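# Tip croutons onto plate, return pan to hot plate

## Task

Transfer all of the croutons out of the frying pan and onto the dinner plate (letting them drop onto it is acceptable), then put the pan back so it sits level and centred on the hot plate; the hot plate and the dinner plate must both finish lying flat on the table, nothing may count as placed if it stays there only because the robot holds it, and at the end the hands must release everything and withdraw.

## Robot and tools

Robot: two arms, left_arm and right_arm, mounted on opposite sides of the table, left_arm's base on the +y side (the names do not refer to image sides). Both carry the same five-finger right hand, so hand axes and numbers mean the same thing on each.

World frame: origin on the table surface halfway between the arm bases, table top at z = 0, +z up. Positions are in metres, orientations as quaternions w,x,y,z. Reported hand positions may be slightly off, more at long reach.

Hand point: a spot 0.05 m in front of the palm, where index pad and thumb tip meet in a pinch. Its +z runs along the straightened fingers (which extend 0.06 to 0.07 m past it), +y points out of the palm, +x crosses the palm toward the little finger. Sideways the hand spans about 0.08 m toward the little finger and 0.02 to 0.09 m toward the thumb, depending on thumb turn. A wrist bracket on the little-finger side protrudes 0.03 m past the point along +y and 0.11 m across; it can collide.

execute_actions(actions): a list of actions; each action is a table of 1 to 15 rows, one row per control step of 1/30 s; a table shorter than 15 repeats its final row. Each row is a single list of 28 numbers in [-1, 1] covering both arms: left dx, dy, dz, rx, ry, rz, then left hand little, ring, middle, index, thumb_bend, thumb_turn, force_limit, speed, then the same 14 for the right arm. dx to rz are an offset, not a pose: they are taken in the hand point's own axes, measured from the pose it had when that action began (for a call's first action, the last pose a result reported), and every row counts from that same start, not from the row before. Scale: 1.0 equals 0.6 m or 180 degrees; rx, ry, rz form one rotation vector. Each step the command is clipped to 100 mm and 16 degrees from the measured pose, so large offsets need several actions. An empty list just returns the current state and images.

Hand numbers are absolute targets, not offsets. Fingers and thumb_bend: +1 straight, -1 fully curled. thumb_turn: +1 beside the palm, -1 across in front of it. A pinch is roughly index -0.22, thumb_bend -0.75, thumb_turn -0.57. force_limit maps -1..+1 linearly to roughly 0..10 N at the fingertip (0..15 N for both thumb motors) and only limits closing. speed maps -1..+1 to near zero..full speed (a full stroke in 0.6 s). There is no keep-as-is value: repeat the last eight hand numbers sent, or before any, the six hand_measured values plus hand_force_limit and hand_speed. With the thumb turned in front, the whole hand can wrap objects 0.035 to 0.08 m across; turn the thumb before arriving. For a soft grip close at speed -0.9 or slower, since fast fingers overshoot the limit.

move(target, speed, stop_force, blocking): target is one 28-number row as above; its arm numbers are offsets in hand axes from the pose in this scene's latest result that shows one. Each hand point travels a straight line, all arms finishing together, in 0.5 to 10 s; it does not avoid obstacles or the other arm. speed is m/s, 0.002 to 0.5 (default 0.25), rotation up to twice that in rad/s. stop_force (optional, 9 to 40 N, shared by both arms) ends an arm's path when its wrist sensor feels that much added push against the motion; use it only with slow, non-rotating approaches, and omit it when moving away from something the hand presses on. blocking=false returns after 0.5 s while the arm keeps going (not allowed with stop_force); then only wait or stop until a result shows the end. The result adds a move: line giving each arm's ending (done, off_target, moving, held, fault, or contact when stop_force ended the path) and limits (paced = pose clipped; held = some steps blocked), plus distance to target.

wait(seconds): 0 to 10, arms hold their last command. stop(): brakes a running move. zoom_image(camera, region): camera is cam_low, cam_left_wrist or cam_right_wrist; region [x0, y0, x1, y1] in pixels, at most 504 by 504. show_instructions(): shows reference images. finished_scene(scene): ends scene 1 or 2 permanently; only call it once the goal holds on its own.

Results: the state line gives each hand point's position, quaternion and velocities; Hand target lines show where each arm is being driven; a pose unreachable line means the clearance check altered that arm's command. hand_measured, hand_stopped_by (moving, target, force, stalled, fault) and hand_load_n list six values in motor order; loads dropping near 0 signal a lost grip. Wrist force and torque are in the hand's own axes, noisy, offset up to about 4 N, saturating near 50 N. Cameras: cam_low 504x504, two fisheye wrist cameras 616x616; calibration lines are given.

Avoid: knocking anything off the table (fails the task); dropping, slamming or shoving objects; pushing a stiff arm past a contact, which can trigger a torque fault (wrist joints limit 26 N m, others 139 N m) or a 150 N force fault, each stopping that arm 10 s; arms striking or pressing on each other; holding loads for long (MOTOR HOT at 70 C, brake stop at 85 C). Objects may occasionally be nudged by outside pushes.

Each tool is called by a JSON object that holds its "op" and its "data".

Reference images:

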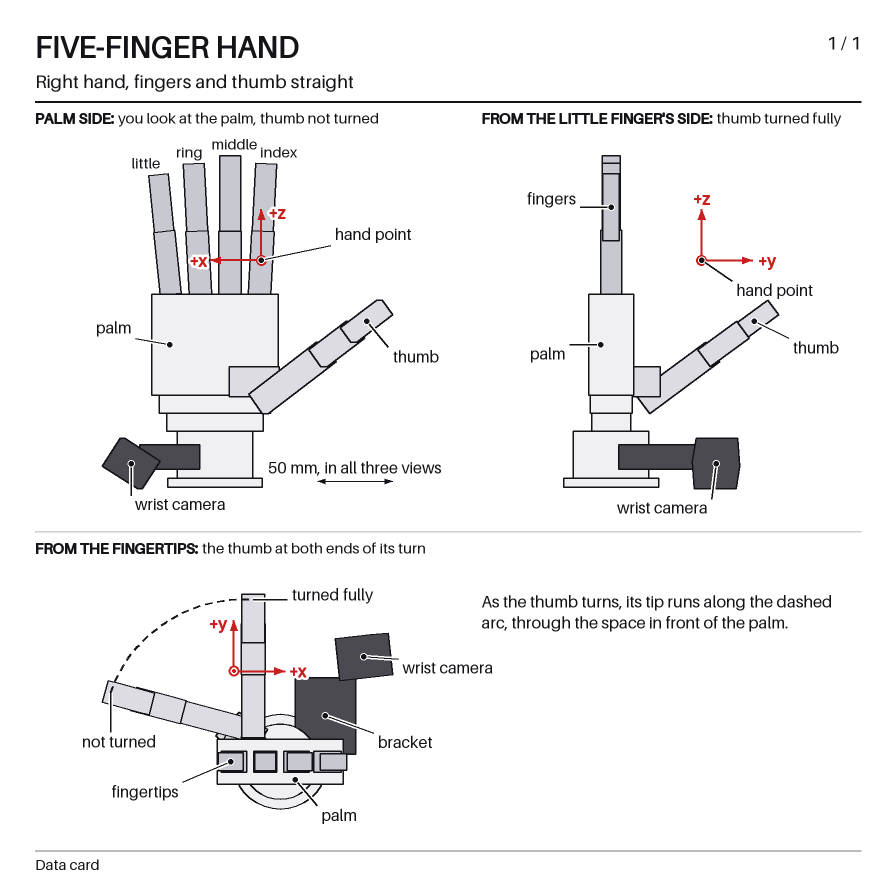

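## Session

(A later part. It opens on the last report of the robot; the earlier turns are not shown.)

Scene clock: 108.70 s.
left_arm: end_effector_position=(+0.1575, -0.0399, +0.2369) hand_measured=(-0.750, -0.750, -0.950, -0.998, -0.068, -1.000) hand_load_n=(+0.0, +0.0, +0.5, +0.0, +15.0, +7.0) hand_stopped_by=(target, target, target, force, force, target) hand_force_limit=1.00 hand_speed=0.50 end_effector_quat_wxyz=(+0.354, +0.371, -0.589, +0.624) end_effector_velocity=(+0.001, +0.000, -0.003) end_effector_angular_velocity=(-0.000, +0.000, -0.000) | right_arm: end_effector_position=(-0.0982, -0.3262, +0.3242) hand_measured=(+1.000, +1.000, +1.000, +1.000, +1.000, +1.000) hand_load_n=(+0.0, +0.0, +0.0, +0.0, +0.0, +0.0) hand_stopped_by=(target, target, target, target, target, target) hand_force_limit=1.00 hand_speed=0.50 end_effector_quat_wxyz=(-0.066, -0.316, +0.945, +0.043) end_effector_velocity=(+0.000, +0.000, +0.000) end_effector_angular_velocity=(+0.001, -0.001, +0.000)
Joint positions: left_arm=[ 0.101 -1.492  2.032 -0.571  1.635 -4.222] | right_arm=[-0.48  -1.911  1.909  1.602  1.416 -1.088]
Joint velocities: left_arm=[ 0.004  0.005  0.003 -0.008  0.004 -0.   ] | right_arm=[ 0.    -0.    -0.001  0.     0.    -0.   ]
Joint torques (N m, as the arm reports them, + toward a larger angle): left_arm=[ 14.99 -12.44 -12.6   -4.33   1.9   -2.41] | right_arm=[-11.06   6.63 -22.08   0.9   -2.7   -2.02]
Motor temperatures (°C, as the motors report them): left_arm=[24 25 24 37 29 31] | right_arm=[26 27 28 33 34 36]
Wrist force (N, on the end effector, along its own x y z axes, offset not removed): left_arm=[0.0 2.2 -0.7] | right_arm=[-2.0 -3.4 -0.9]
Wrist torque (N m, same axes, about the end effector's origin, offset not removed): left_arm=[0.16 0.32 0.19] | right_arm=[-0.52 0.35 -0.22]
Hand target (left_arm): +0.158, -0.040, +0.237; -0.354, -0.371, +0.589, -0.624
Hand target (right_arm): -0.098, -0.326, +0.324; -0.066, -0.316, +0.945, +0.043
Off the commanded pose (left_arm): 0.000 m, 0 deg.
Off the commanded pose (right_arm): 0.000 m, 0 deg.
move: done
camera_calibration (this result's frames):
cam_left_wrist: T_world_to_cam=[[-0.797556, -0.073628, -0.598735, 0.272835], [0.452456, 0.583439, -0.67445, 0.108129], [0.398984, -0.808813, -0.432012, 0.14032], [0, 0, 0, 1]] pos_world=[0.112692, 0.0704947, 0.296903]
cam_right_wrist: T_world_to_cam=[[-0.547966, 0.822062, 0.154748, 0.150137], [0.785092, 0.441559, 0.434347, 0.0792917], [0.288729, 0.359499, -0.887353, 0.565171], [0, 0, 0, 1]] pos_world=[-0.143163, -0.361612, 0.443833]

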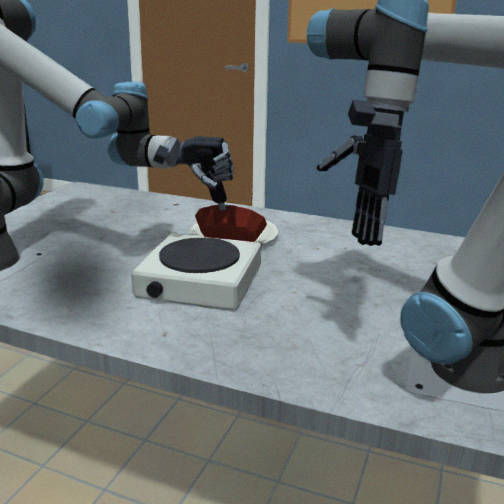

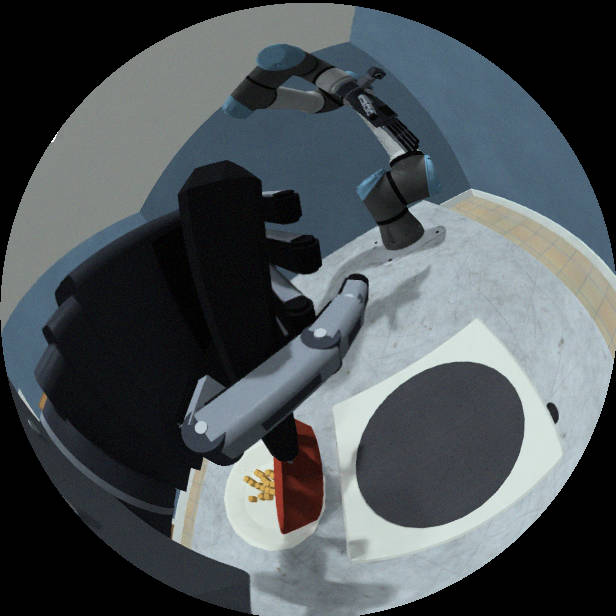

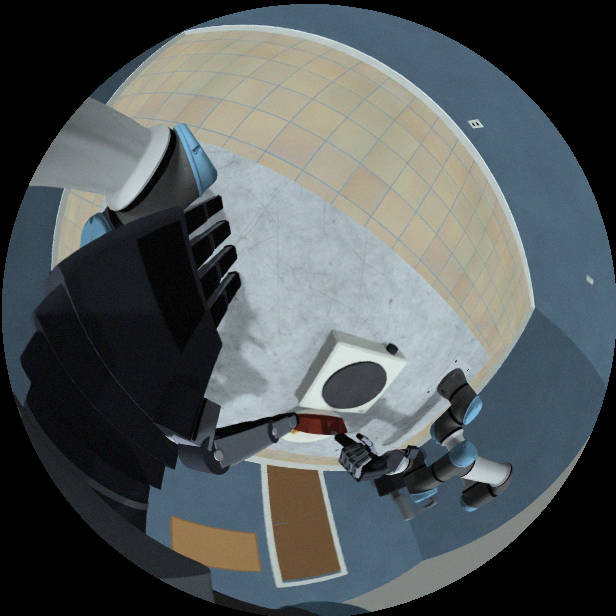

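{"op": "move", "data": {"target": [-0.02,0.02,0,0,0,0.07,-1,-1,-1,-1,-0.9,-1,1,0,0,0,0,0,0,0,1,1,1,1,1,1,1,0.5], "speed": 0.06}}

{"op": "move", "data": {"target": [0.08,0.09,0,0,0,0.12,-1,-1,-1,-1,-0.9,-1,1,0,0,0,0,0,0,0,1,1,1,1,1,1,1,0.5], "speed": 0.06}}

Scene clock: 111.80 s.
left_arm: end_effector_position=(+0.1528, -0.0407, +0.2208) hand_measured=(-1.000, -1.000, -0.970, -0.998, -0.068, -1.000) hand_load_n=(+0.0, +0.0, +12.0, +0.5, +14.5, +6.5) hand_stopped_by=(target, target, force, force, force, target) hand_force_limit=1.00 hand_speed=0.00 end_effector_quat_wxyz=(+0.284, +0.305, -0.626, +0.659) end_effector_velocity=(-0.000, -0.000, -0.001) end_effector_angular_velocity=(+0.000, -0.015, +0.001) | right_arm: end_effector_position=(-0.0982, -0.3262, +0.3242) hand_measured=(+1.000, +1.000, +1.000, +1.000, +1.000, +1.000) hand_load_n=(+0.0, +0.0, +0.0, +0.0, +0.0, +0.0) hand_stopped_by=(target, target, target, target, target, target) hand_force_limit=1.00 hand_speed=0.50 end_effector_quat_wxyz=(-0.066, -0.316, +0.945, +0.043) end_effector_velocity=(-0.000, +0.000, +0.000) end_effector_angular_velocity=(+0.001, +0.001, +0.001)
Joint positions: left_arm=[ 0.054 -1.494  2.062 -0.598  1.587 -4.002] | right_arm=[-0.48  -1.911  1.909  1.602  1.416 -1.088]
Joint velocities: left_arm=[-0.003  0.     0.002 -0.003 -0.004  0.016] | right_arm=[ 0.    -0.     0.     0.    -0.001 -0.001]
Joint torques (N m, as the arm reports them, + toward a larger angle): left_arm=[-15.31 -27.71 -11.72  -4.35  -2.51   2.71] | right_arm=[ -9.44   6.71 -18.43   0.93  -2.2   -1.06]
Motor temperatures (°C, as the motors report them): left_arm=[24 25 24 37 29 31] | right_arm=[26 27 28 33 34 36]
Wrist force (N, on the end effector, along its own x y z axes, offset not removed): left_arm=[-0.3 0.7 -0.2] | right_arm=[-0.4 -3.0 -0.8]
Wrist torque (N m, same axes, about the end effector's origin, offset not removed): left_arm=[-0.14 0.35 0.05] | right_arm=[-0.54 0.03 -0.11]
Hand target (left_arm): +0.153, -0.041, +0.221; -0.283, -0.304, +0.626, -0.659
Hand target (right_arm): -0.098, -0.326, +0.324; -0.066, -0.316, +0.945, +0.043
Off the commanded pose (left_arm): 0.000 m, 0 deg.
Off the commanded pose (right_arm): 0.000 m, 0 deg.
move: done
camera_calibration (this result's frames):
cam_left_wrist: T_world_to_cam=[[-0.648887, -0.0715492, -0.757513, 0.27175], [0.582941, 0.593083, -0.555367, 0.0540058], [0.489004, -0.801956, -0.343135, 0.101556], [0, 0, 0, 1]] pos_world=[0.0951914, 0.0688568, 0.270694]
cam_right_wrist: T_world_to_cam=[[-0.547966, 0.822059, 0.154765, 0.150125], [0.785091, 0.441549, 0.434358, 0.0792779], [0.288731, 0.359518, -0.887345, 0.565179], [0, 0, 0, 1]] pos_world=[-0.143161, -0.361609, 0.443839]

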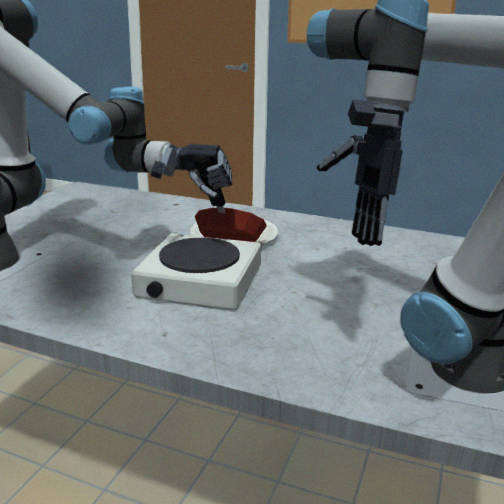

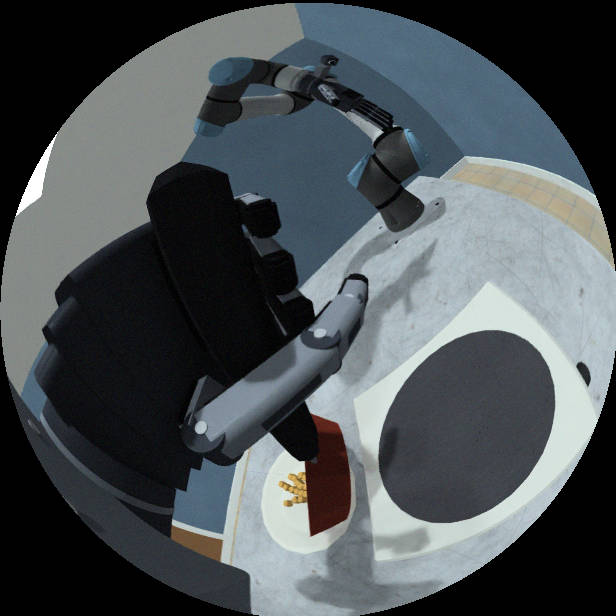

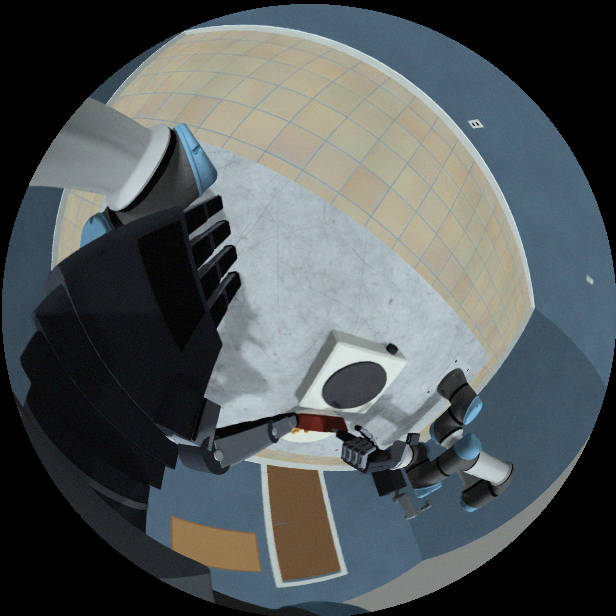

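Scene clock: 115.27 s.
left_arm: end_effector_position=(+0.0812, -0.0441, +0.2217) hand_measured=(-1.000, -1.000, -0.970, -0.996, -0.068, -1.000) hand_load_n=(+0.0, +0.0, +11.5, +9.0, +15.0, +6.5) hand_stopped_by=(target, target, force, force, force, target) hand_force_limit=1.00 hand_speed=0.00 end_effector_quat_wxyz=(+0.156, +0.183, -0.672, +0.701) end_effector_velocity=(-0.003, -0.000, -0.000) end_effector_angular_velocity=(+0.001, -0.016, +0.001) | right_arm: end_effector_position=(-0.0982, -0.3262, +0.3242) hand_measured=(+1.000, +1.000, +1.000, +1.000, +1.000, +1.000) hand_load_n=(+0.0, +0.0, +0.0, +0.0, +0.0, +0.0) hand_stopped_by=(target, target, target, target, target, target) hand_force_limit=1.00 hand_speed=0.50 end_effector_quat_wxyz=(-0.066, -0.316, +0.945, +0.043) end_effector_velocity=(+0.000, -0.000, +0.000) end_effector_angular_velocity=(+0.001, -0.000, -0.001)
Joint positions: left_arm=[-0.218 -1.56   2.114 -0.585  1.316 -3.618] | right_arm=[-0.48  -1.911  1.909  1.602  1.416 -1.088]
Joint velocities: left_arm=[-0.012 -0.001  0.001  0.    -0.012  0.016] | right_arm=[-0.    -0.001 -0.     0.     0.     0.001]
Joint torques (N m, as the arm reports them, + toward a larger angle): left_arm=[-15.03 -28.13 -13.53  -2.15  -2.3    3.46] | right_arm=[ -9.56   6.98 -17.56   0.92  -2.23  -0.98]
Motor temperatures (°C, as the motors report them): left_arm=[24 25 24 37 29 31] | right_arm=[26 27 28 33 34 36]
Wrist force (N, on the end effector, along its own x y z axes, offset not removed): left_arm=[-3.2 6.0 -1.5] | right_arm=[-0.7 -3.1 0.3]
Wrist torque (N m, same axes, about the end effector's origin, offset not removed): left_arm=[0.38 0.39 -0.93] | right_arm=[-0.66 0.27 -0.15]
Hand target (left_arm): +0.081, -0.044, +0.222; -0.155, -0.182, +0.672, -0.701
Hand target (right_arm): -0.098, -0.326, +0.324; -0.066, -0.316, +0.945, +0.043
Off the commanded pose (left_arm): 0.001 m, 0 deg.
Off the commanded pose (right_arm): 0.000 m, 0 deg.
move: done
camera_calibration (this result's frames):
cam_left_wrist: T_world_to_cam=[[-0.325476, -0.0621702, -0.943504, 0.241167], [0.7373, 0.60804, -0.294409, 0.0285003], [0.591992, -0.791468, -0.152065, 0.0839052], [0, 0, 0, 1]] pos_world=[0.00780969, 0.0640723, 0.248692]
cam_right_wrist: T_world_to_cam=[[-0.547966, 0.822059, 0.154765, 0.150125], [0.785091, 0.441549, 0.434358, 0.079278], [0.288731, 0.359518, -0.887345, 0.565179], [0, 0, 0, 1]] pos_world=[-0.143161, -0.361609, 0.443839]

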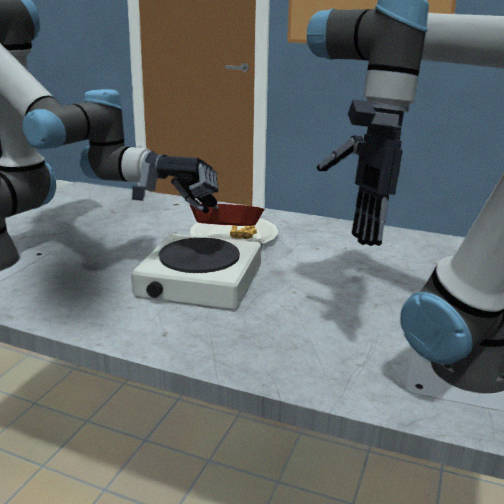

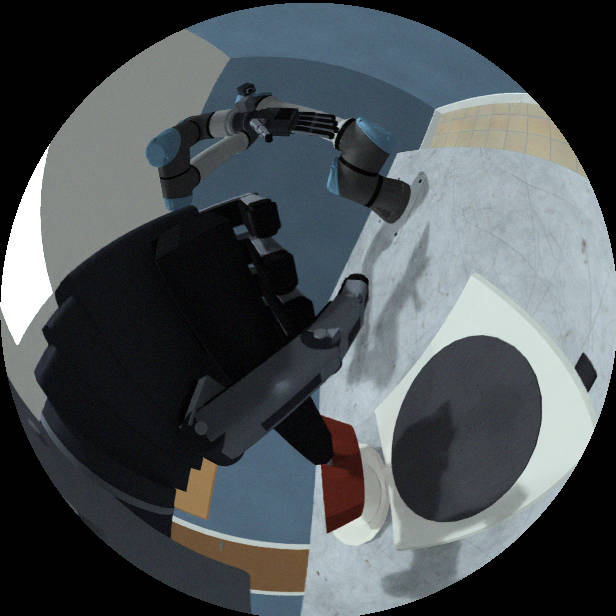

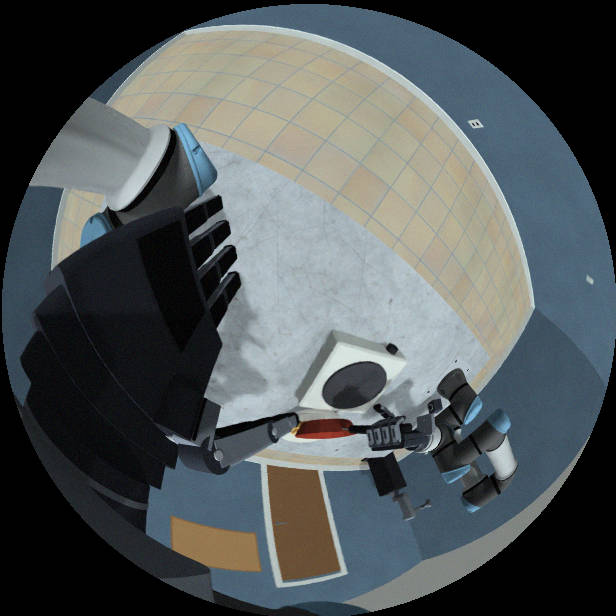

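{"op": "move", "data": {"target": [0.21,0.28,-0.03,0,0,0.128,-1,-1,-1,-1,-0.9,-1,1,0,0,0,0,0,0,0,1,1,1,1,1,1,1,0.5], "speed": 0.1}}

{"op": "zoom_image", "data": {"camera": "cam_low", "region": [60,180,300,320]}}

Scene clock: 119.67 s.
left_arm: end_effector_position=(-0.1082, -0.0381, +0.1314) hand_measured=(-1.000, -1.000, -0.970, -0.996, -0.068, -1.000) hand_load_n=(+0.0, +0.0, +11.5, +11.0, +15.0, +6.0) hand_stopped_by=(target, target, force, force, force, target) hand_force_limit=1.00 hand_speed=0.00 end_effector_quat_wxyz=(-0.013, -0.045, +0.695, -0.718) end_effector_velocity=(-0.003, -0.000, -0.001) end_effector_angular_velocity=(-0.001, -0.005, -0.000) | right_arm: end_effector_position=(-0.0982, -0.3262, +0.3242) hand_measured=(+1.000, +1.000, +1.000, +1.000, +1.000, +1.000) hand_load_n=(+0.0, +0.0, +0.0, +0.0, +0.0, +0.0) hand_stopped_by=(target, target, target, target, target, target) hand_force_limit=1.00 hand_speed=0.50 end_effector_quat_wxyz=(-0.066, -0.316, +0.945, +0.043) end_effector_velocity=(-0.000, -0.000, +0.000) end_effector_angular_velocity=(+0.000, +0.000, -0.001)
Joint positions: left_arm=[-0.77  -1.338  2.171 -0.878  0.764 -3.192] | right_arm=[-0.48  -1.911  1.909  1.602  1.416 -1.088]
Joint velocities: left_arm=[-0.005  0.006 -0.002 -0.006 -0.005  0.007] | right_arm=[-0.    -0.    -0.     0.    -0.     0.001]
Joint torques (N m, as the arm reports them, + toward a larger angle): left_arm=[-15.41 -12.93 -21.18  -3.36  -2.27   3.47] | right_arm=[ -9.4    6.79 -18.03   0.99  -2.27  -1.04]
Motor temperatures (°C, as the motors report them): left_arm=[24 25 24 37 29 31] | right_arm=[26 27 28 33 34 36]
Wrist force (N, on the end effector, along its own x y z axes, offset not removed): left_arm=[-1.6 6.0 -0.9] | right_arm=[-0.2 -2.6 -3.0]
Wrist torque (N m, same axes, about the end effector's origin, offset not removed): left_arm=[0.35 0.34 -1.09] | right_arm=[-0.31 0.30 0.03]
Hand target (left_arm): -0.109, -0.038, +0.131; -0.013, -0.044, +0.695, -0.718
Hand target (right_arm): -0.098, -0.326, +0.324; -0.066, -0.316, +0.945, +0.043
Off the commanded pose (left_arm): 0.001 m, 0 deg.
Off the commanded pose (right_arm): 0.000 m, 0 deg.
move: done
camera_calibration (this result's frames):
cam_left_wrist: T_world_to_cam=[[0.0701782, -0.0459662, -0.996475, 0.145056], [0.784268, 0.619849, 0.0266403, 0.101309], [0.61644, -0.783373, 0.0795497, 0.159532], [0, 0, 0, 1]] pos_world=[-0.187975, 0.0688442, 0.129155]
cam_right_wrist: T_world_to_cam=[[-0.547966, 0.822059, 0.154765, 0.150125], [0.785091, 0.441549, 0.434358, 0.079278], [0.288731, 0.359518, -0.887345, 0.565179], [0, 0, 0, 1]] pos_world=[-0.143162, -0.361609, 0.443839]

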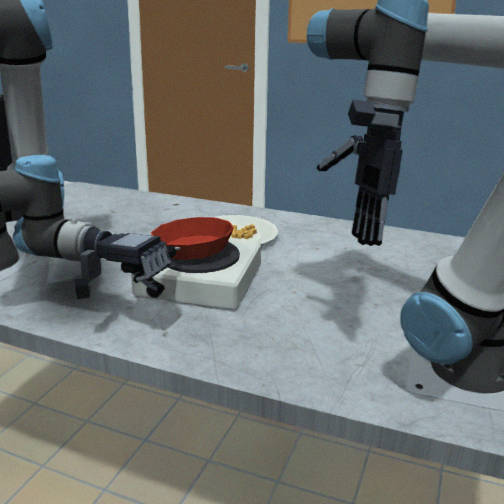

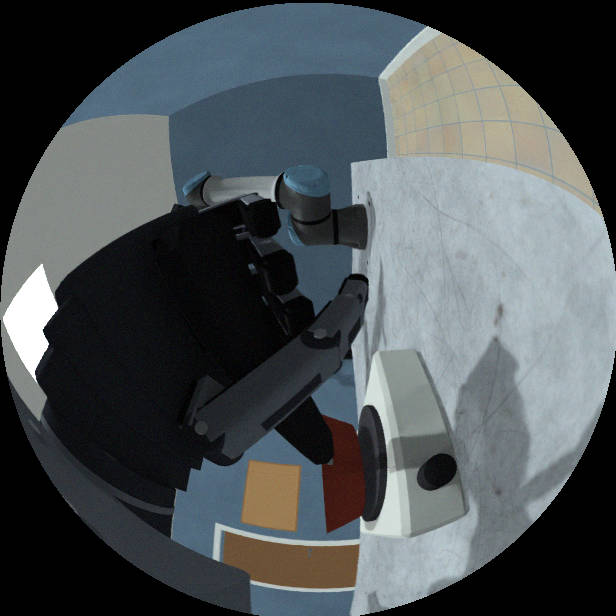

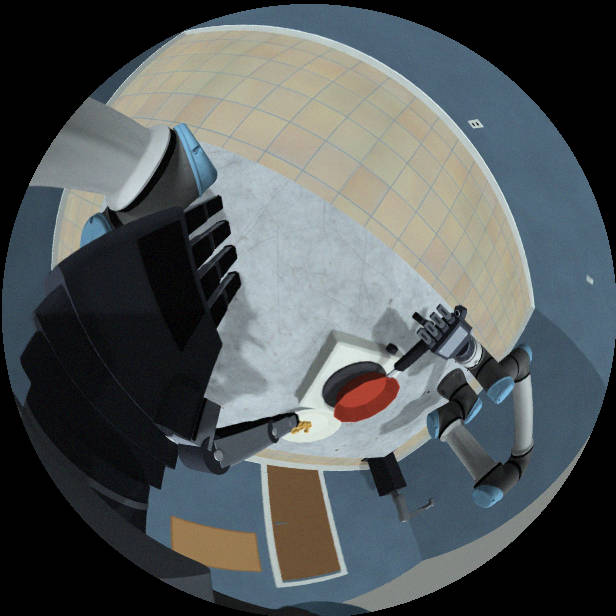

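Region (60, 180, 300, 320) of cam_low's 504x504 image, scaled by 2.100, with more detail than that image has; it fills the top 294 rows of this view, and the rest is white.

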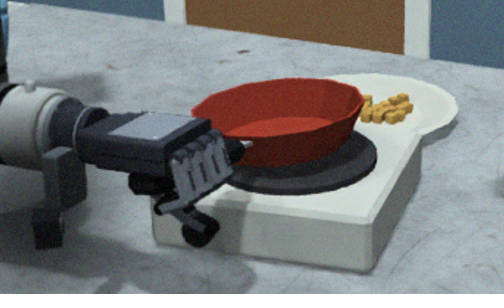

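{"op": "move", "data": {"target": [-0.012,0,0.016,-0.03,0,0,-1,-1,-1,-1,-0.9,-1,1,0,0,0,0,0,0,0,1,1,1,1,1,1,1,0.5], "speed": 0.05}}

{"op": "move", "data": {"target": [0,0.033,0.003,0,0,0,-1,-1,-1,-1,-0.9,-1,1,0,0,0,0,0,0,0,1,1,1,1,1,1,1,0.5], "speed": 0.02}}

{"op": "move", "data": {"target": [0,0,0,0,0,0,1,1,1,1,1,-1,1,0,0,0,0,0,0,0,1,1,1,1,1,1,1,0.5]}}

{"op": "move", "data": {"target": [0,-0.03,-0.2,0,0,0,1,1,1,1,1,-1,1,0,0,0,0,0,0,0,1,1,1,1,1,1,1,0.5], "speed": 0.12}}

{"op": "zoom_image", "data": {"camera": "cam_low", "region": [60,180,300,320]}}

Scene clock: 122.37 s.
left_arm: end_effector_position=(-0.1007, -0.0471, +0.1311) hand_measured=(-1.000, -1.000, -0.970, -0.996, -0.068, -1.000) hand_load_n=(+0.0, +0.0, +12.0, +11.5, +15.0, +6.0) hand_stopped_by=(target, target, force, force, force, target) hand_force_limit=1.00 hand_speed=0.00 end_effector_quat_wxyz=(+0.015, +0.044, -0.727, +0.685) end_effector_velocity=(+0.000, -0.001, +0.000) end_effector_angular_velocity=(+0.015, +0.001, -0.003) | right_arm: end_effector_position=(-0.0982, -0.3262, +0.3242) hand_measured=(+1.000, +1.000, +1.000, +1.000, +1.000, +1.000) hand_load_n=(+0.0, +0.0, +0.0, +0.0, +0.0, +0.0) hand_stopped_by=(target, target, target, target, target, target) hand_force_limit=1.00 hand_speed=0.50 end_effector_quat_wxyz=(-0.066, -0.316, +0.945, +0.043) end_effector_velocity=(-0.000, -0.000, -0.000) end_effector_angular_velocity=(-0.000, +0.001, +0.001)
Joint positions: left_arm=[-0.724 -1.337  2.088 -0.667  0.818 -3.282] | right_arm=[-0.48  -1.911  1.909  1.602  1.416 -1.088]
Joint velocities: left_arm=[ 0.007  0.001 -0.014  0.034  0.01  -0.014] | right_arm=[ 0.     0.     0.     0.    -0.    -0.001]
Joint torques (N m, as the arm reports them, + toward a larger angle): left_arm=[ 15.32 -15.91 -20.95   1.49   2.1   -1.51] | right_arm=[ -9.71   6.85 -18.     1.    -2.25  -0.93]
Motor temperatures (°C, as the motors report them): left_arm=[24 25 24 37 29 31] | right_arm=[26 27 28 33 34 36]
Wrist force (N, on the end effector, along its own x y z axes, offset not removed): left_arm=[0.3 7.2 -1.7] | right_arm=[-0.2 -2.2 -2.2]
Wrist torque (N m, same axes, about the end effector's origin, offset not removed): left_arm=[0.61 0.32 -0.95] | right_arm=[-0.29 0.21 -0.04]
Hand target (left_arm): -0.101, -0.047, +0.131; -0.015, -0.044, +0.728, -0.684
Hand target (right_arm): -0.098, -0.326, +0.324; -0.066, -0.316, +0.945, +0.043
Off the commanded pose (left_arm): 0.000 m, 0 deg.
Off the commanded pose (right_arm): 0.000 m, 0 deg.
move: done
camera_calibration (this result's frames):
cam_left_wrist: T_world_to_cam=[[0.066072, 0.0451961, -0.996791, 0.147751], [0.789033, 0.60913, 0.0799198, 0.0940165], [0.610787, -0.791782, 0.00458523, 0.156742], [0, 0, 0, 1]] pos_world=[-0.17968, 0.060159, 0.139044]
cam_right_wrist: T_world_to_cam=[[-0.547966, 0.822059, 0.154765, 0.150125], [0.785091, 0.441549, 0.434358, 0.079278], [0.288731, 0.359518, -0.887345, 0.565179], [0, 0, 0, 1]] pos_world=[-0.143161, -0.361609, 0.443839]

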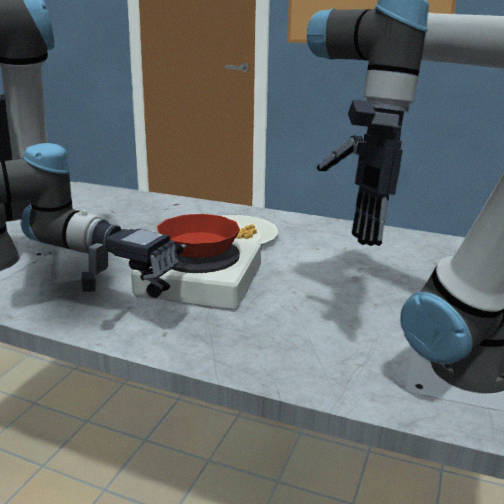

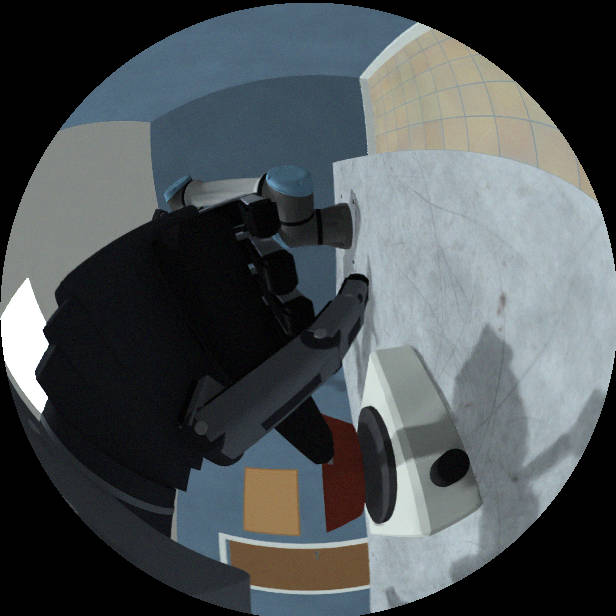

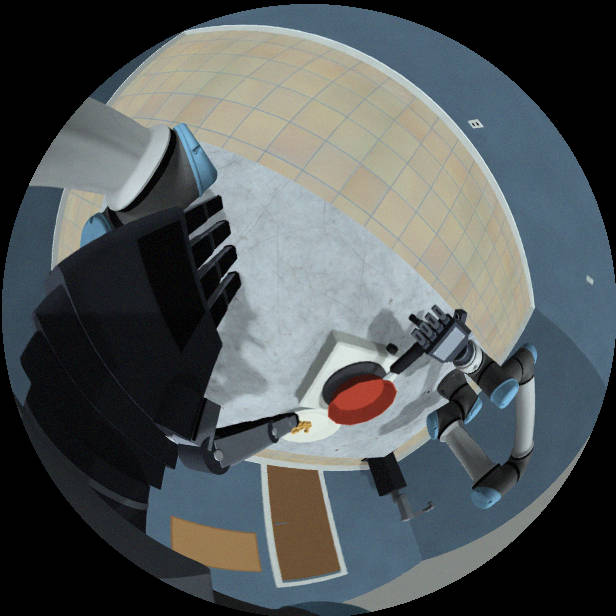

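Scene clock: 123.70 s.
left_arm: end_effector_position=(-0.1023, -0.0478, +0.1116) hand_measured=(-1.000, -1.000, -0.970, -0.996, -0.068, -1.000) hand_load_n=(+0.0, +0.0, +12.0, +11.5, +15.0, +6.0) hand_stopped_by=(target, target, force, force, force, target) hand_force_limit=1.00 hand_speed=0.00 end_effector_quat_wxyz=(+0.015, +0.044, -0.727, +0.685) end_effector_velocity=(-0.000, -0.000, -0.003) end_effector_angular_velocity=(-0.000, +0.000, -0.000) | right_arm: end_effector_position=(-0.0982, -0.3262, +0.3242) hand_measured=(+1.000, +1.000, +1.000, +1.000, +1.000, +1.000) hand_load_n=(+0.0, +0.0, +0.0, +0.0, +0.0, +0.0) hand_stopped_by=(target, target, target, target, target, target) hand_force_limit=1.00 hand_speed=0.50 end_effector_quat_wxyz=(-0.066, -0.316, +0.945, +0.043) end_effector_velocity=(-0.000, +0.000, +0.000) end_effector_angular_velocity=(+0.001, -0.000, +0.001)
Joint positions: left_arm=[-0.726 -1.297  2.103 -0.722  0.816 -3.282] | right_arm=[-0.48  -1.911  1.909  1.602  1.416 -1.088]
Joint velocities: left_arm=[-0.     0.005  0.002 -0.008 -0.    -0.   ] | right_arm=[-0.     0.    -0.    -0.     0.    -0.002]
Joint torques (N m, as the arm reports them, + toward a larger angle): left_arm=[-15.74 -17.9   -9.17  -3.32  -2.64   2.43] | right_arm=[ -9.7    7.07 -18.57   0.98  -2.25  -1.01]
Motor temperatures (°C, as the motors report them): left_arm=[24 25 24 37 29 31] | right_arm=[26 27 28 33 34 36]
Wrist force (N, on the end effector, along its own x y z axes, offset not removed): left_arm=[-1.2 7.7 0.2] | right_arm=[1.9 -2.6 -0.4]
Wrist torque (N m, same axes, about the end effector's origin, offset not removed): left_arm=[0.57 0.39 -0.91] | right_arm=[-0.56 -0.22 -0.11]
Hand target (left_arm): -0.102, -0.048, +0.111; -0.015, -0.044, +0.727, -0.685
Hand target (right_arm): -0.098, -0.326, +0.324; -0.066, -0.316, +0.945, +0.043
Off the commanded pose (left_arm): 0.000 m, 0 deg.
Off the commanded pose (right_arm): 0.000 m, 0 deg.
move: done
camera_calibration (this result's frames):
cam_left_wrist: T_world_to_cam=[[0.0660894, 0.0452384, -0.996788, 0.128511], [0.789034, 0.609124, 0.0799595, 0.0972069], [0.610785, -0.791784, 0.00456205, 0.157265], [0, 0, 0, 1]] pos_world=[-0.181248, 0.0594953, 0.119609]
cam_right_wrist: T_world_to_cam=[[-0.547966, 0.822059, 0.154765, 0.150125], [0.785091, 0.441549, 0.434358, 0.079278], [0.288731, 0.359518, -0.887345, 0.565179], [0, 0, 0, 1]] pos_world=[-0.143162, -0.361609, 0.443839]

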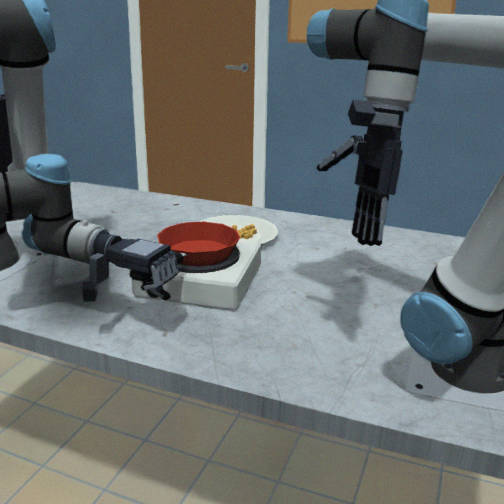

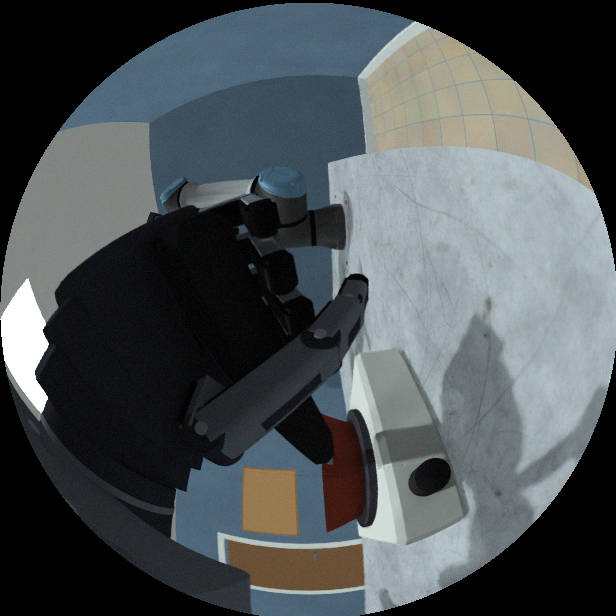

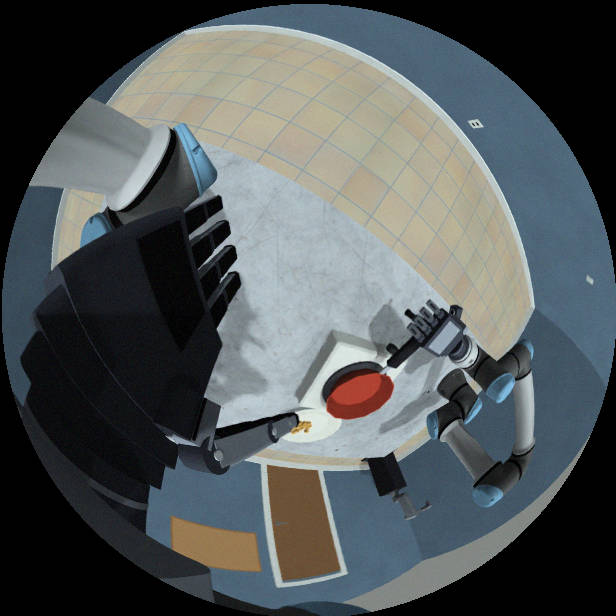

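Scene clock: 125.20 s.
left_arm: end_effector_position=(-0.1023, -0.0478, +0.1116) hand_measured=(+1.000, +1.000, +1.000, +1.000, +1.000, -1.000) hand_load_n=(+0.0, +0.0, +0.0, +0.0, +0.0, +0.0) hand_stopped_by=(target, target, target, target, target, target) hand_force_limit=1.00 hand_speed=0.00 end_effector_quat_wxyz=(+0.015, +0.044, -0.727, +0.685) end_effector_velocity=(+0.000, -0.000, +0.000) end_effector_angular_velocity=(-0.000, +0.001, +0.001) | right_arm: end_effector_position=(-0.0982, -0.3262, +0.3242) hand_measured=(+1.000, +1.000, +1.000, +1.000, +1.000, +1.000) hand_load_n=(+0.0, +0.0, +0.0, +0.0, +0.0, +0.0) hand_stopped_by=(target, target, target, target, target, target) hand_force_limit=1.00 hand_speed=0.50 end_effector_quat_wxyz=(-0.066, -0.316, +0.945, +0.043) end_effector_velocity=(+0.000, +0.000, +0.000) end_effector_angular_velocity=(+0.000, -0.000, -0.001)
Joint positions: left_arm=[-0.726 -1.297  2.103 -0.722  0.816 -3.282] | right_arm=[-0.48  -1.911  1.909  1.602  1.416 -1.088]
Joint velocities: left_arm=[ 0.001 -0.    -0.     0.    -0.    -0.   ] | right_arm=[-0.     0.    -0.    -0.     0.     0.001]
Joint torques (N m, as the arm reports them, + toward a larger angle): left_arm=[ -9.91 -31.98 -18.59   1.07  -0.41   2.18] | right_arm=[-10.     6.39 -17.98   1.04  -2.26  -1.14]
Motor temperatures (°C, as the motors report them): left_arm=[24 25 24 37 29 31] | right_arm=[26 27 28 33 34 36]
Wrist force (N, on the end effector, along its own x y z axes, offset not removed): left_arm=[-0.3 1.5 -0.5] | right_arm=[0.7 -1.5 -2.8]
Wrist torque (N m, same axes, about the end effector's origin, offset not removed): left_arm=[0.08 0.23 0.15] | right_arm=[-0.15 0.11 0.04]
Hand target (left_arm): -0.102, -0.048, +0.112; -0.015, -0.044, +0.727, -0.685
Hand target (right_arm): -0.098, -0.326, +0.324; -0.066, -0.316, +0.945, +0.043
Off the commanded pose (left_arm): 0.000 m, 0 deg.
Off the commanded pose (right_arm): 0.000 m, 0 deg.
move: done
camera_calibration (this result's frames):
cam_left_wrist: T_world_to_cam=[[0.0660918, 0.0452393, -0.996787, 0.128512], [0.789027, 0.609133, 0.0799618, 0.0972055], [0.610793, -0.791777, 0.00456366, 0.157269], [0, 0, 0, 1]] pos_world=[-0.18125, 0.0594973, 0.119608]
cam_right_wrist: T_world_to_cam=[[-0.547966, 0.822059, 0.154765, 0.150125], [0.785091, 0.441549, 0.434358, 0.079278], [0.288731, 0.359518, -0.887345, 0.565179], [0, 0, 0, 1]] pos_world=[-0.143162, -0.361609, 0.443839]

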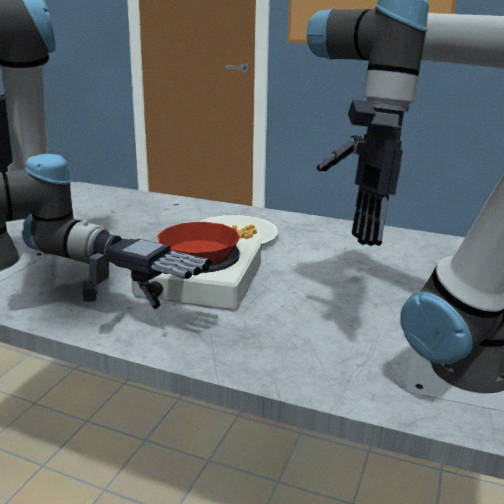

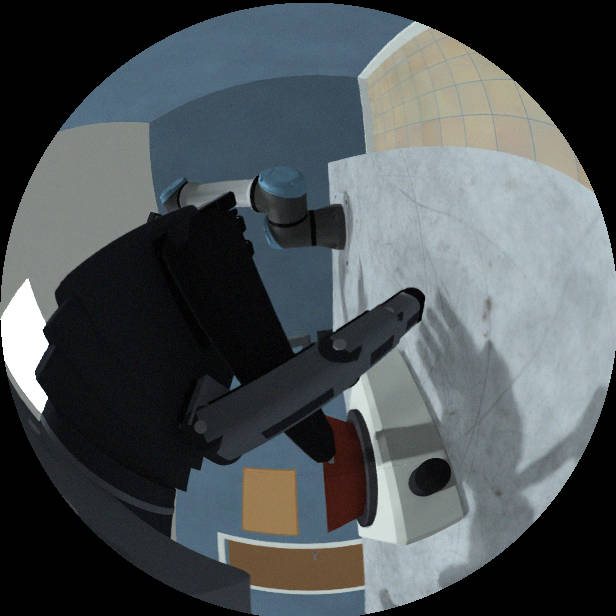

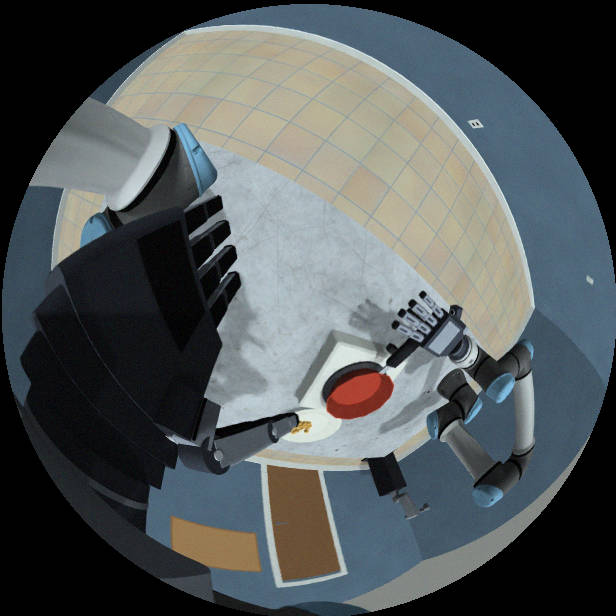

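Scene clock: 126.87 s.
left_arm: end_effector_position=(-0.1053, +0.0704, +0.1366) hand_measured=(+1.000, +1.000, +1.000, +1.000, +1.000, -1.000) hand_load_n=(+0.0, +0.0, +0.0, +0.0, +0.0, +0.0) hand_stopped_by=(target, target, target, target, target, target) hand_force_limit=1.00 hand_speed=0.00 end_effector_quat_wxyz=(+0.015, +0.044, -0.727, +0.685) end_effector_velocity=(-0.001, +0.003, +0.001) end_effector_angular_velocity=(+0.000, +0.000, +0.000) | right_arm: end_effector_position=(-0.0982, -0.3262, +0.3242) hand_measured=(+1.000, +1.000, +1.000, +1.000, +1.000, +1.000) hand_load_n=(+0.0, +0.0, +0.0, +0.0, +0.0, +0.0) hand_stopped_by=(target, target, target, target, target, target) hand_force_limit=1.00 hand_speed=0.50 end_effector_quat_wxyz=(-0.066, -0.316, +0.945, +0.043) end_effector_velocity=(-0.000, -0.000, -0.000) end_effector_angular_velocity=(-0.001, +0.001, -0.001)
Joint positions: left_arm=[-1.013 -1.581  2.355 -0.654  0.532 -3.328] | right_arm=[-0.48  -1.911  1.909  1.602  1.416 -1.088]
Joint velocities: left_arm=[-0.009 -0.006  0.003  0.006 -0.009 -0.003] | right_arm=[ 0.    -0.     0.001 -0.    -0.     0.001]
Joint torques (N m, as the arm reports them, + toward a larger angle): left_arm=[-15.88 -23.48  -8.75   1.6   -2.38  -2.79] | right_arm=[ -9.35   6.61 -18.27   1.04  -2.35  -0.98]
Motor temperatures (°C, as the motors report them): left_arm=[24 25 24 37 29 31] | right_arm=[26 27 28 33 34 36]
Wrist force (N, on the end effector, along its own x y z axes, offset not removed): left_arm=[1.1 2.7 -1.0] | right_arm=[-0.6 -4.7 -2.4]
Wrist torque (N m, same axes, about the end effector's origin, offset not removed): left_arm=[0.33 -0.02 0.28] | right_arm=[-0.72 0.12 -0.11]
Hand target (left_arm): -0.105, +0.071, +0.137; -0.015, -0.044, +0.727, -0.685
Hand target (right_arm): -0.098, -0.326, +0.324; -0.066, -0.316, +0.945, +0.043
Off the commanded pose (left_arm): 0.001 m, 0 deg.
Off the commanded pose (right_arm): 0.000 m, 0 deg.
move: done
camera_calibration (this result's frames):
cam_left_wrist: T_world_to_cam=[[0.0664395, 0.044841, -0.996782, 0.148278], [0.789061, 0.609084, 0.0799941, 0.0255823], [0.610711, -0.791837, 0.00508499, 0.252459], [0, 0, 0, 1]] pos_world=[-0.184217, 0.177676, 0.144471]
cam_right_wrist: T_world_to_cam=[[-0.547966, 0.822059, 0.154765, 0.150125], [0.785091, 0.441549, 0.434358, 0.079278], [0.288731, 0.359518, -0.887345, 0.565179], [0, 0, 0, 1]] pos_world=[-0.143161, -0.361609, 0.443839]

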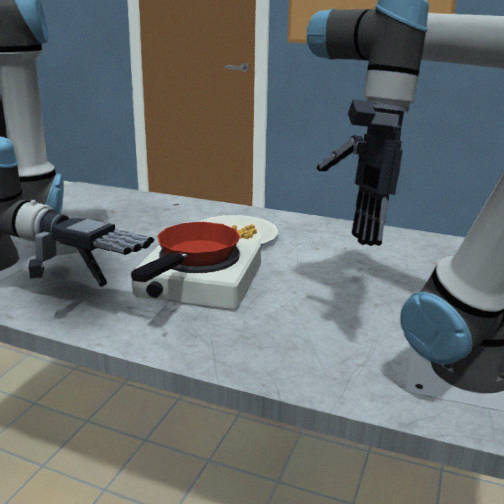

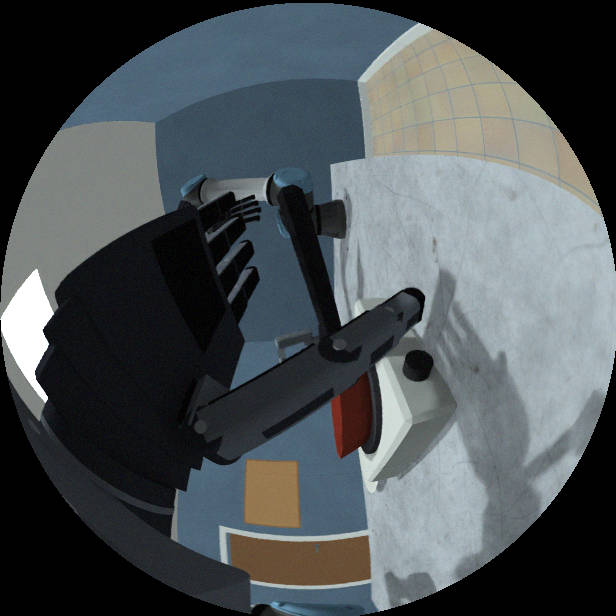

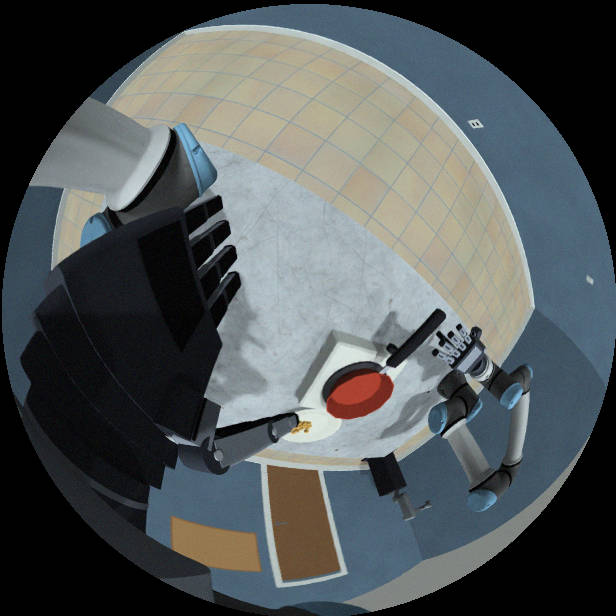

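Region (60, 180, 300, 320) of cam_low's 504x504 image, scaled by 2.100, with more detail than that image has; it fills the top 294 rows of this view, and the rest is white.

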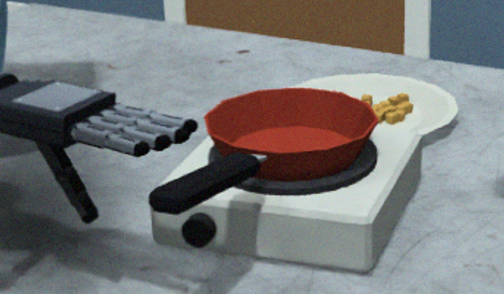

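{"op": "move", "data": {"target": [0,-0.2,0,0,0,0,1,1,1,1,1,-1,1,0,0,0,0,0,0,0,1,1,1,1,1,1,1,0.5]}}

{"op": "finished_scene", "data": {"scene": 1}}

Scene clock: 128.87 s.
left_arm: end_effector_position=(-0.0952, +0.0636, +0.2555) hand_measured=(+1.000, +1.000, +1.000, +1.000, +1.000, -1.000) hand_load_n=(+0.0, +0.0, +0.0, +0.0, +0.0, +0.0) hand_stopped_by=(target, target, target, target, target, target) hand_force_limit=1.00 hand_speed=0.00 end_effector_quat_wxyz=(+0.015, +0.044, -0.727, +0.685) end_effector_velocity=(-0.000, +0.000, +0.003) end_effector_angular_velocity=(+0.006, -0.000, -0.001) | right_arm: end_effector_position=(-0.0982, -0.3262, +0.3242) hand_measured=(+1.000, +1.000, +1.000, +1.000, +1.000, +1.000) hand_load_n=(+0.0, +0.0, +0.0, +0.0, +0.0, +0.0) hand_stopped_by=(target, target, target, target, target, target) hand_force_limit=1.00 hand_speed=0.50 end_effector_quat_wxyz=(-0.066, -0.316, +0.945, +0.043) end_effector_velocity=(+0.000, -0.000, -0.000) end_effector_angular_velocity=(-0.001, -0.001, -0.001)
Joint positions: left_arm=[-0.97  -1.779  2.161 -0.271  0.573 -3.317] | right_arm=[-0.48  -1.911  1.909  1.602  1.416 -1.088]
Joint velocities: left_arm=[ 0.001 -0.    -0.01   0.021  0.002 -0.008] | right_arm=[ 0.     0.    -0.     0.     0.001  0.001]
Joint torques (N m, as the arm reports them, + toward a larger angle): left_arm=[ 14.92 -17.88 -25.24   1.87   2.17  -2.72] | right_arm=[ -9.33   6.55 -18.56   0.98  -2.33  -1.06]
Motor temperatures (°C, as the motors report them): left_arm=[24 25 24 37 29 31] | right_arm=[26 27 28 33 34 36]
Wrist force (N, on the end effector, along its own x y z axes, offset not removed): left_arm=[0.9 0.3 -1.2] | right_arm=[1.2 -6.0 -1.5]
Wrist torque (N m, same axes, about the end effector's origin, offset not removed): left_arm=[0.04 0.07 0.24] | right_arm=[-0.96 0.05 0.00]
Hand target (left_arm): -0.095, +0.064, +0.256; -0.015, -0.044, +0.727, -0.685
Hand target (right_arm): -0.098, -0.326, +0.324; -0.066, -0.316, +0.945, +0.043
Off the commanded pose (left_arm): 0.000 m, 0 deg.
Off the commanded pose (right_arm): 0.000 m, 0 deg.
move: done
camera_calibration (this result's frames):
cam_left_wrist: T_world_to_cam=[[0.0664799, 0.044138, -0.996811, 0.266488], [0.78906, 0.609138, 0.0795966, 0.0123504], [0.610708, -0.791835, 0.00566786, 0.240193], [0, 0, 0, 1]] pos_world=[-0.174149, 0.170908, 0.263293]
cam_right_wrist: T_world_to_cam=[[-0.547966, 0.822059, 0.154765, 0.150125], [0.785091, 0.441549, 0.434358, 0.079278], [0.288731, 0.359518, -0.887345, 0.565179], [0, 0, 0, 1]] pos_world=[-0.143162, -0.361609, 0.443839]

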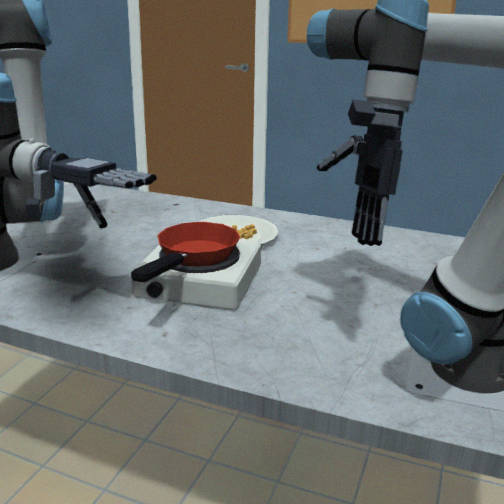

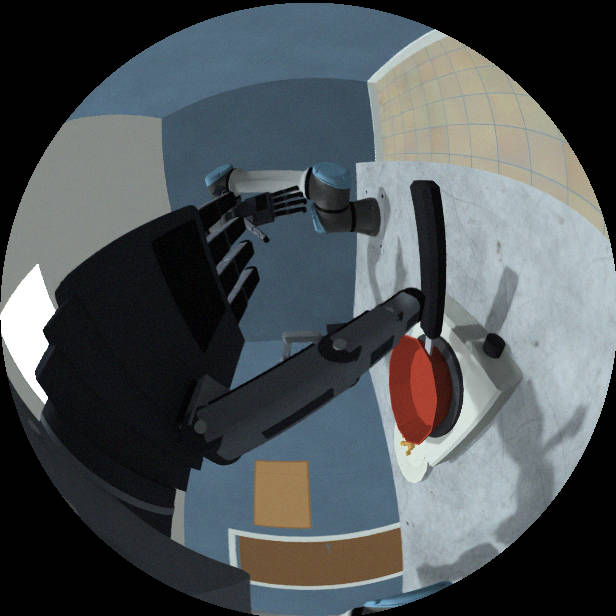

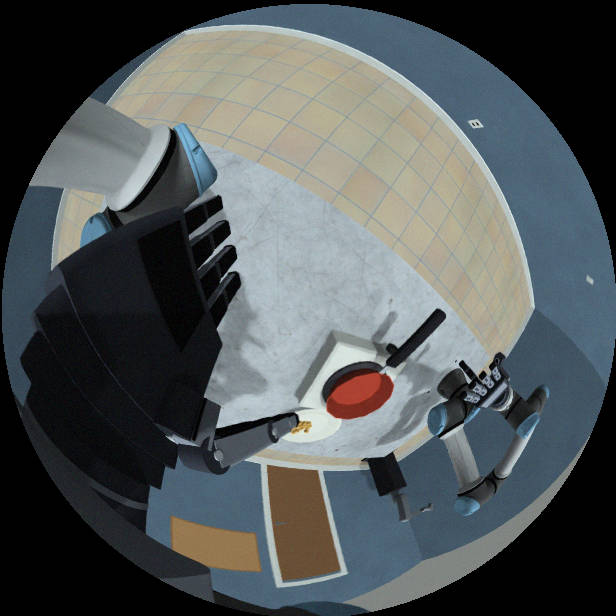

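The scene is finished: the task was done.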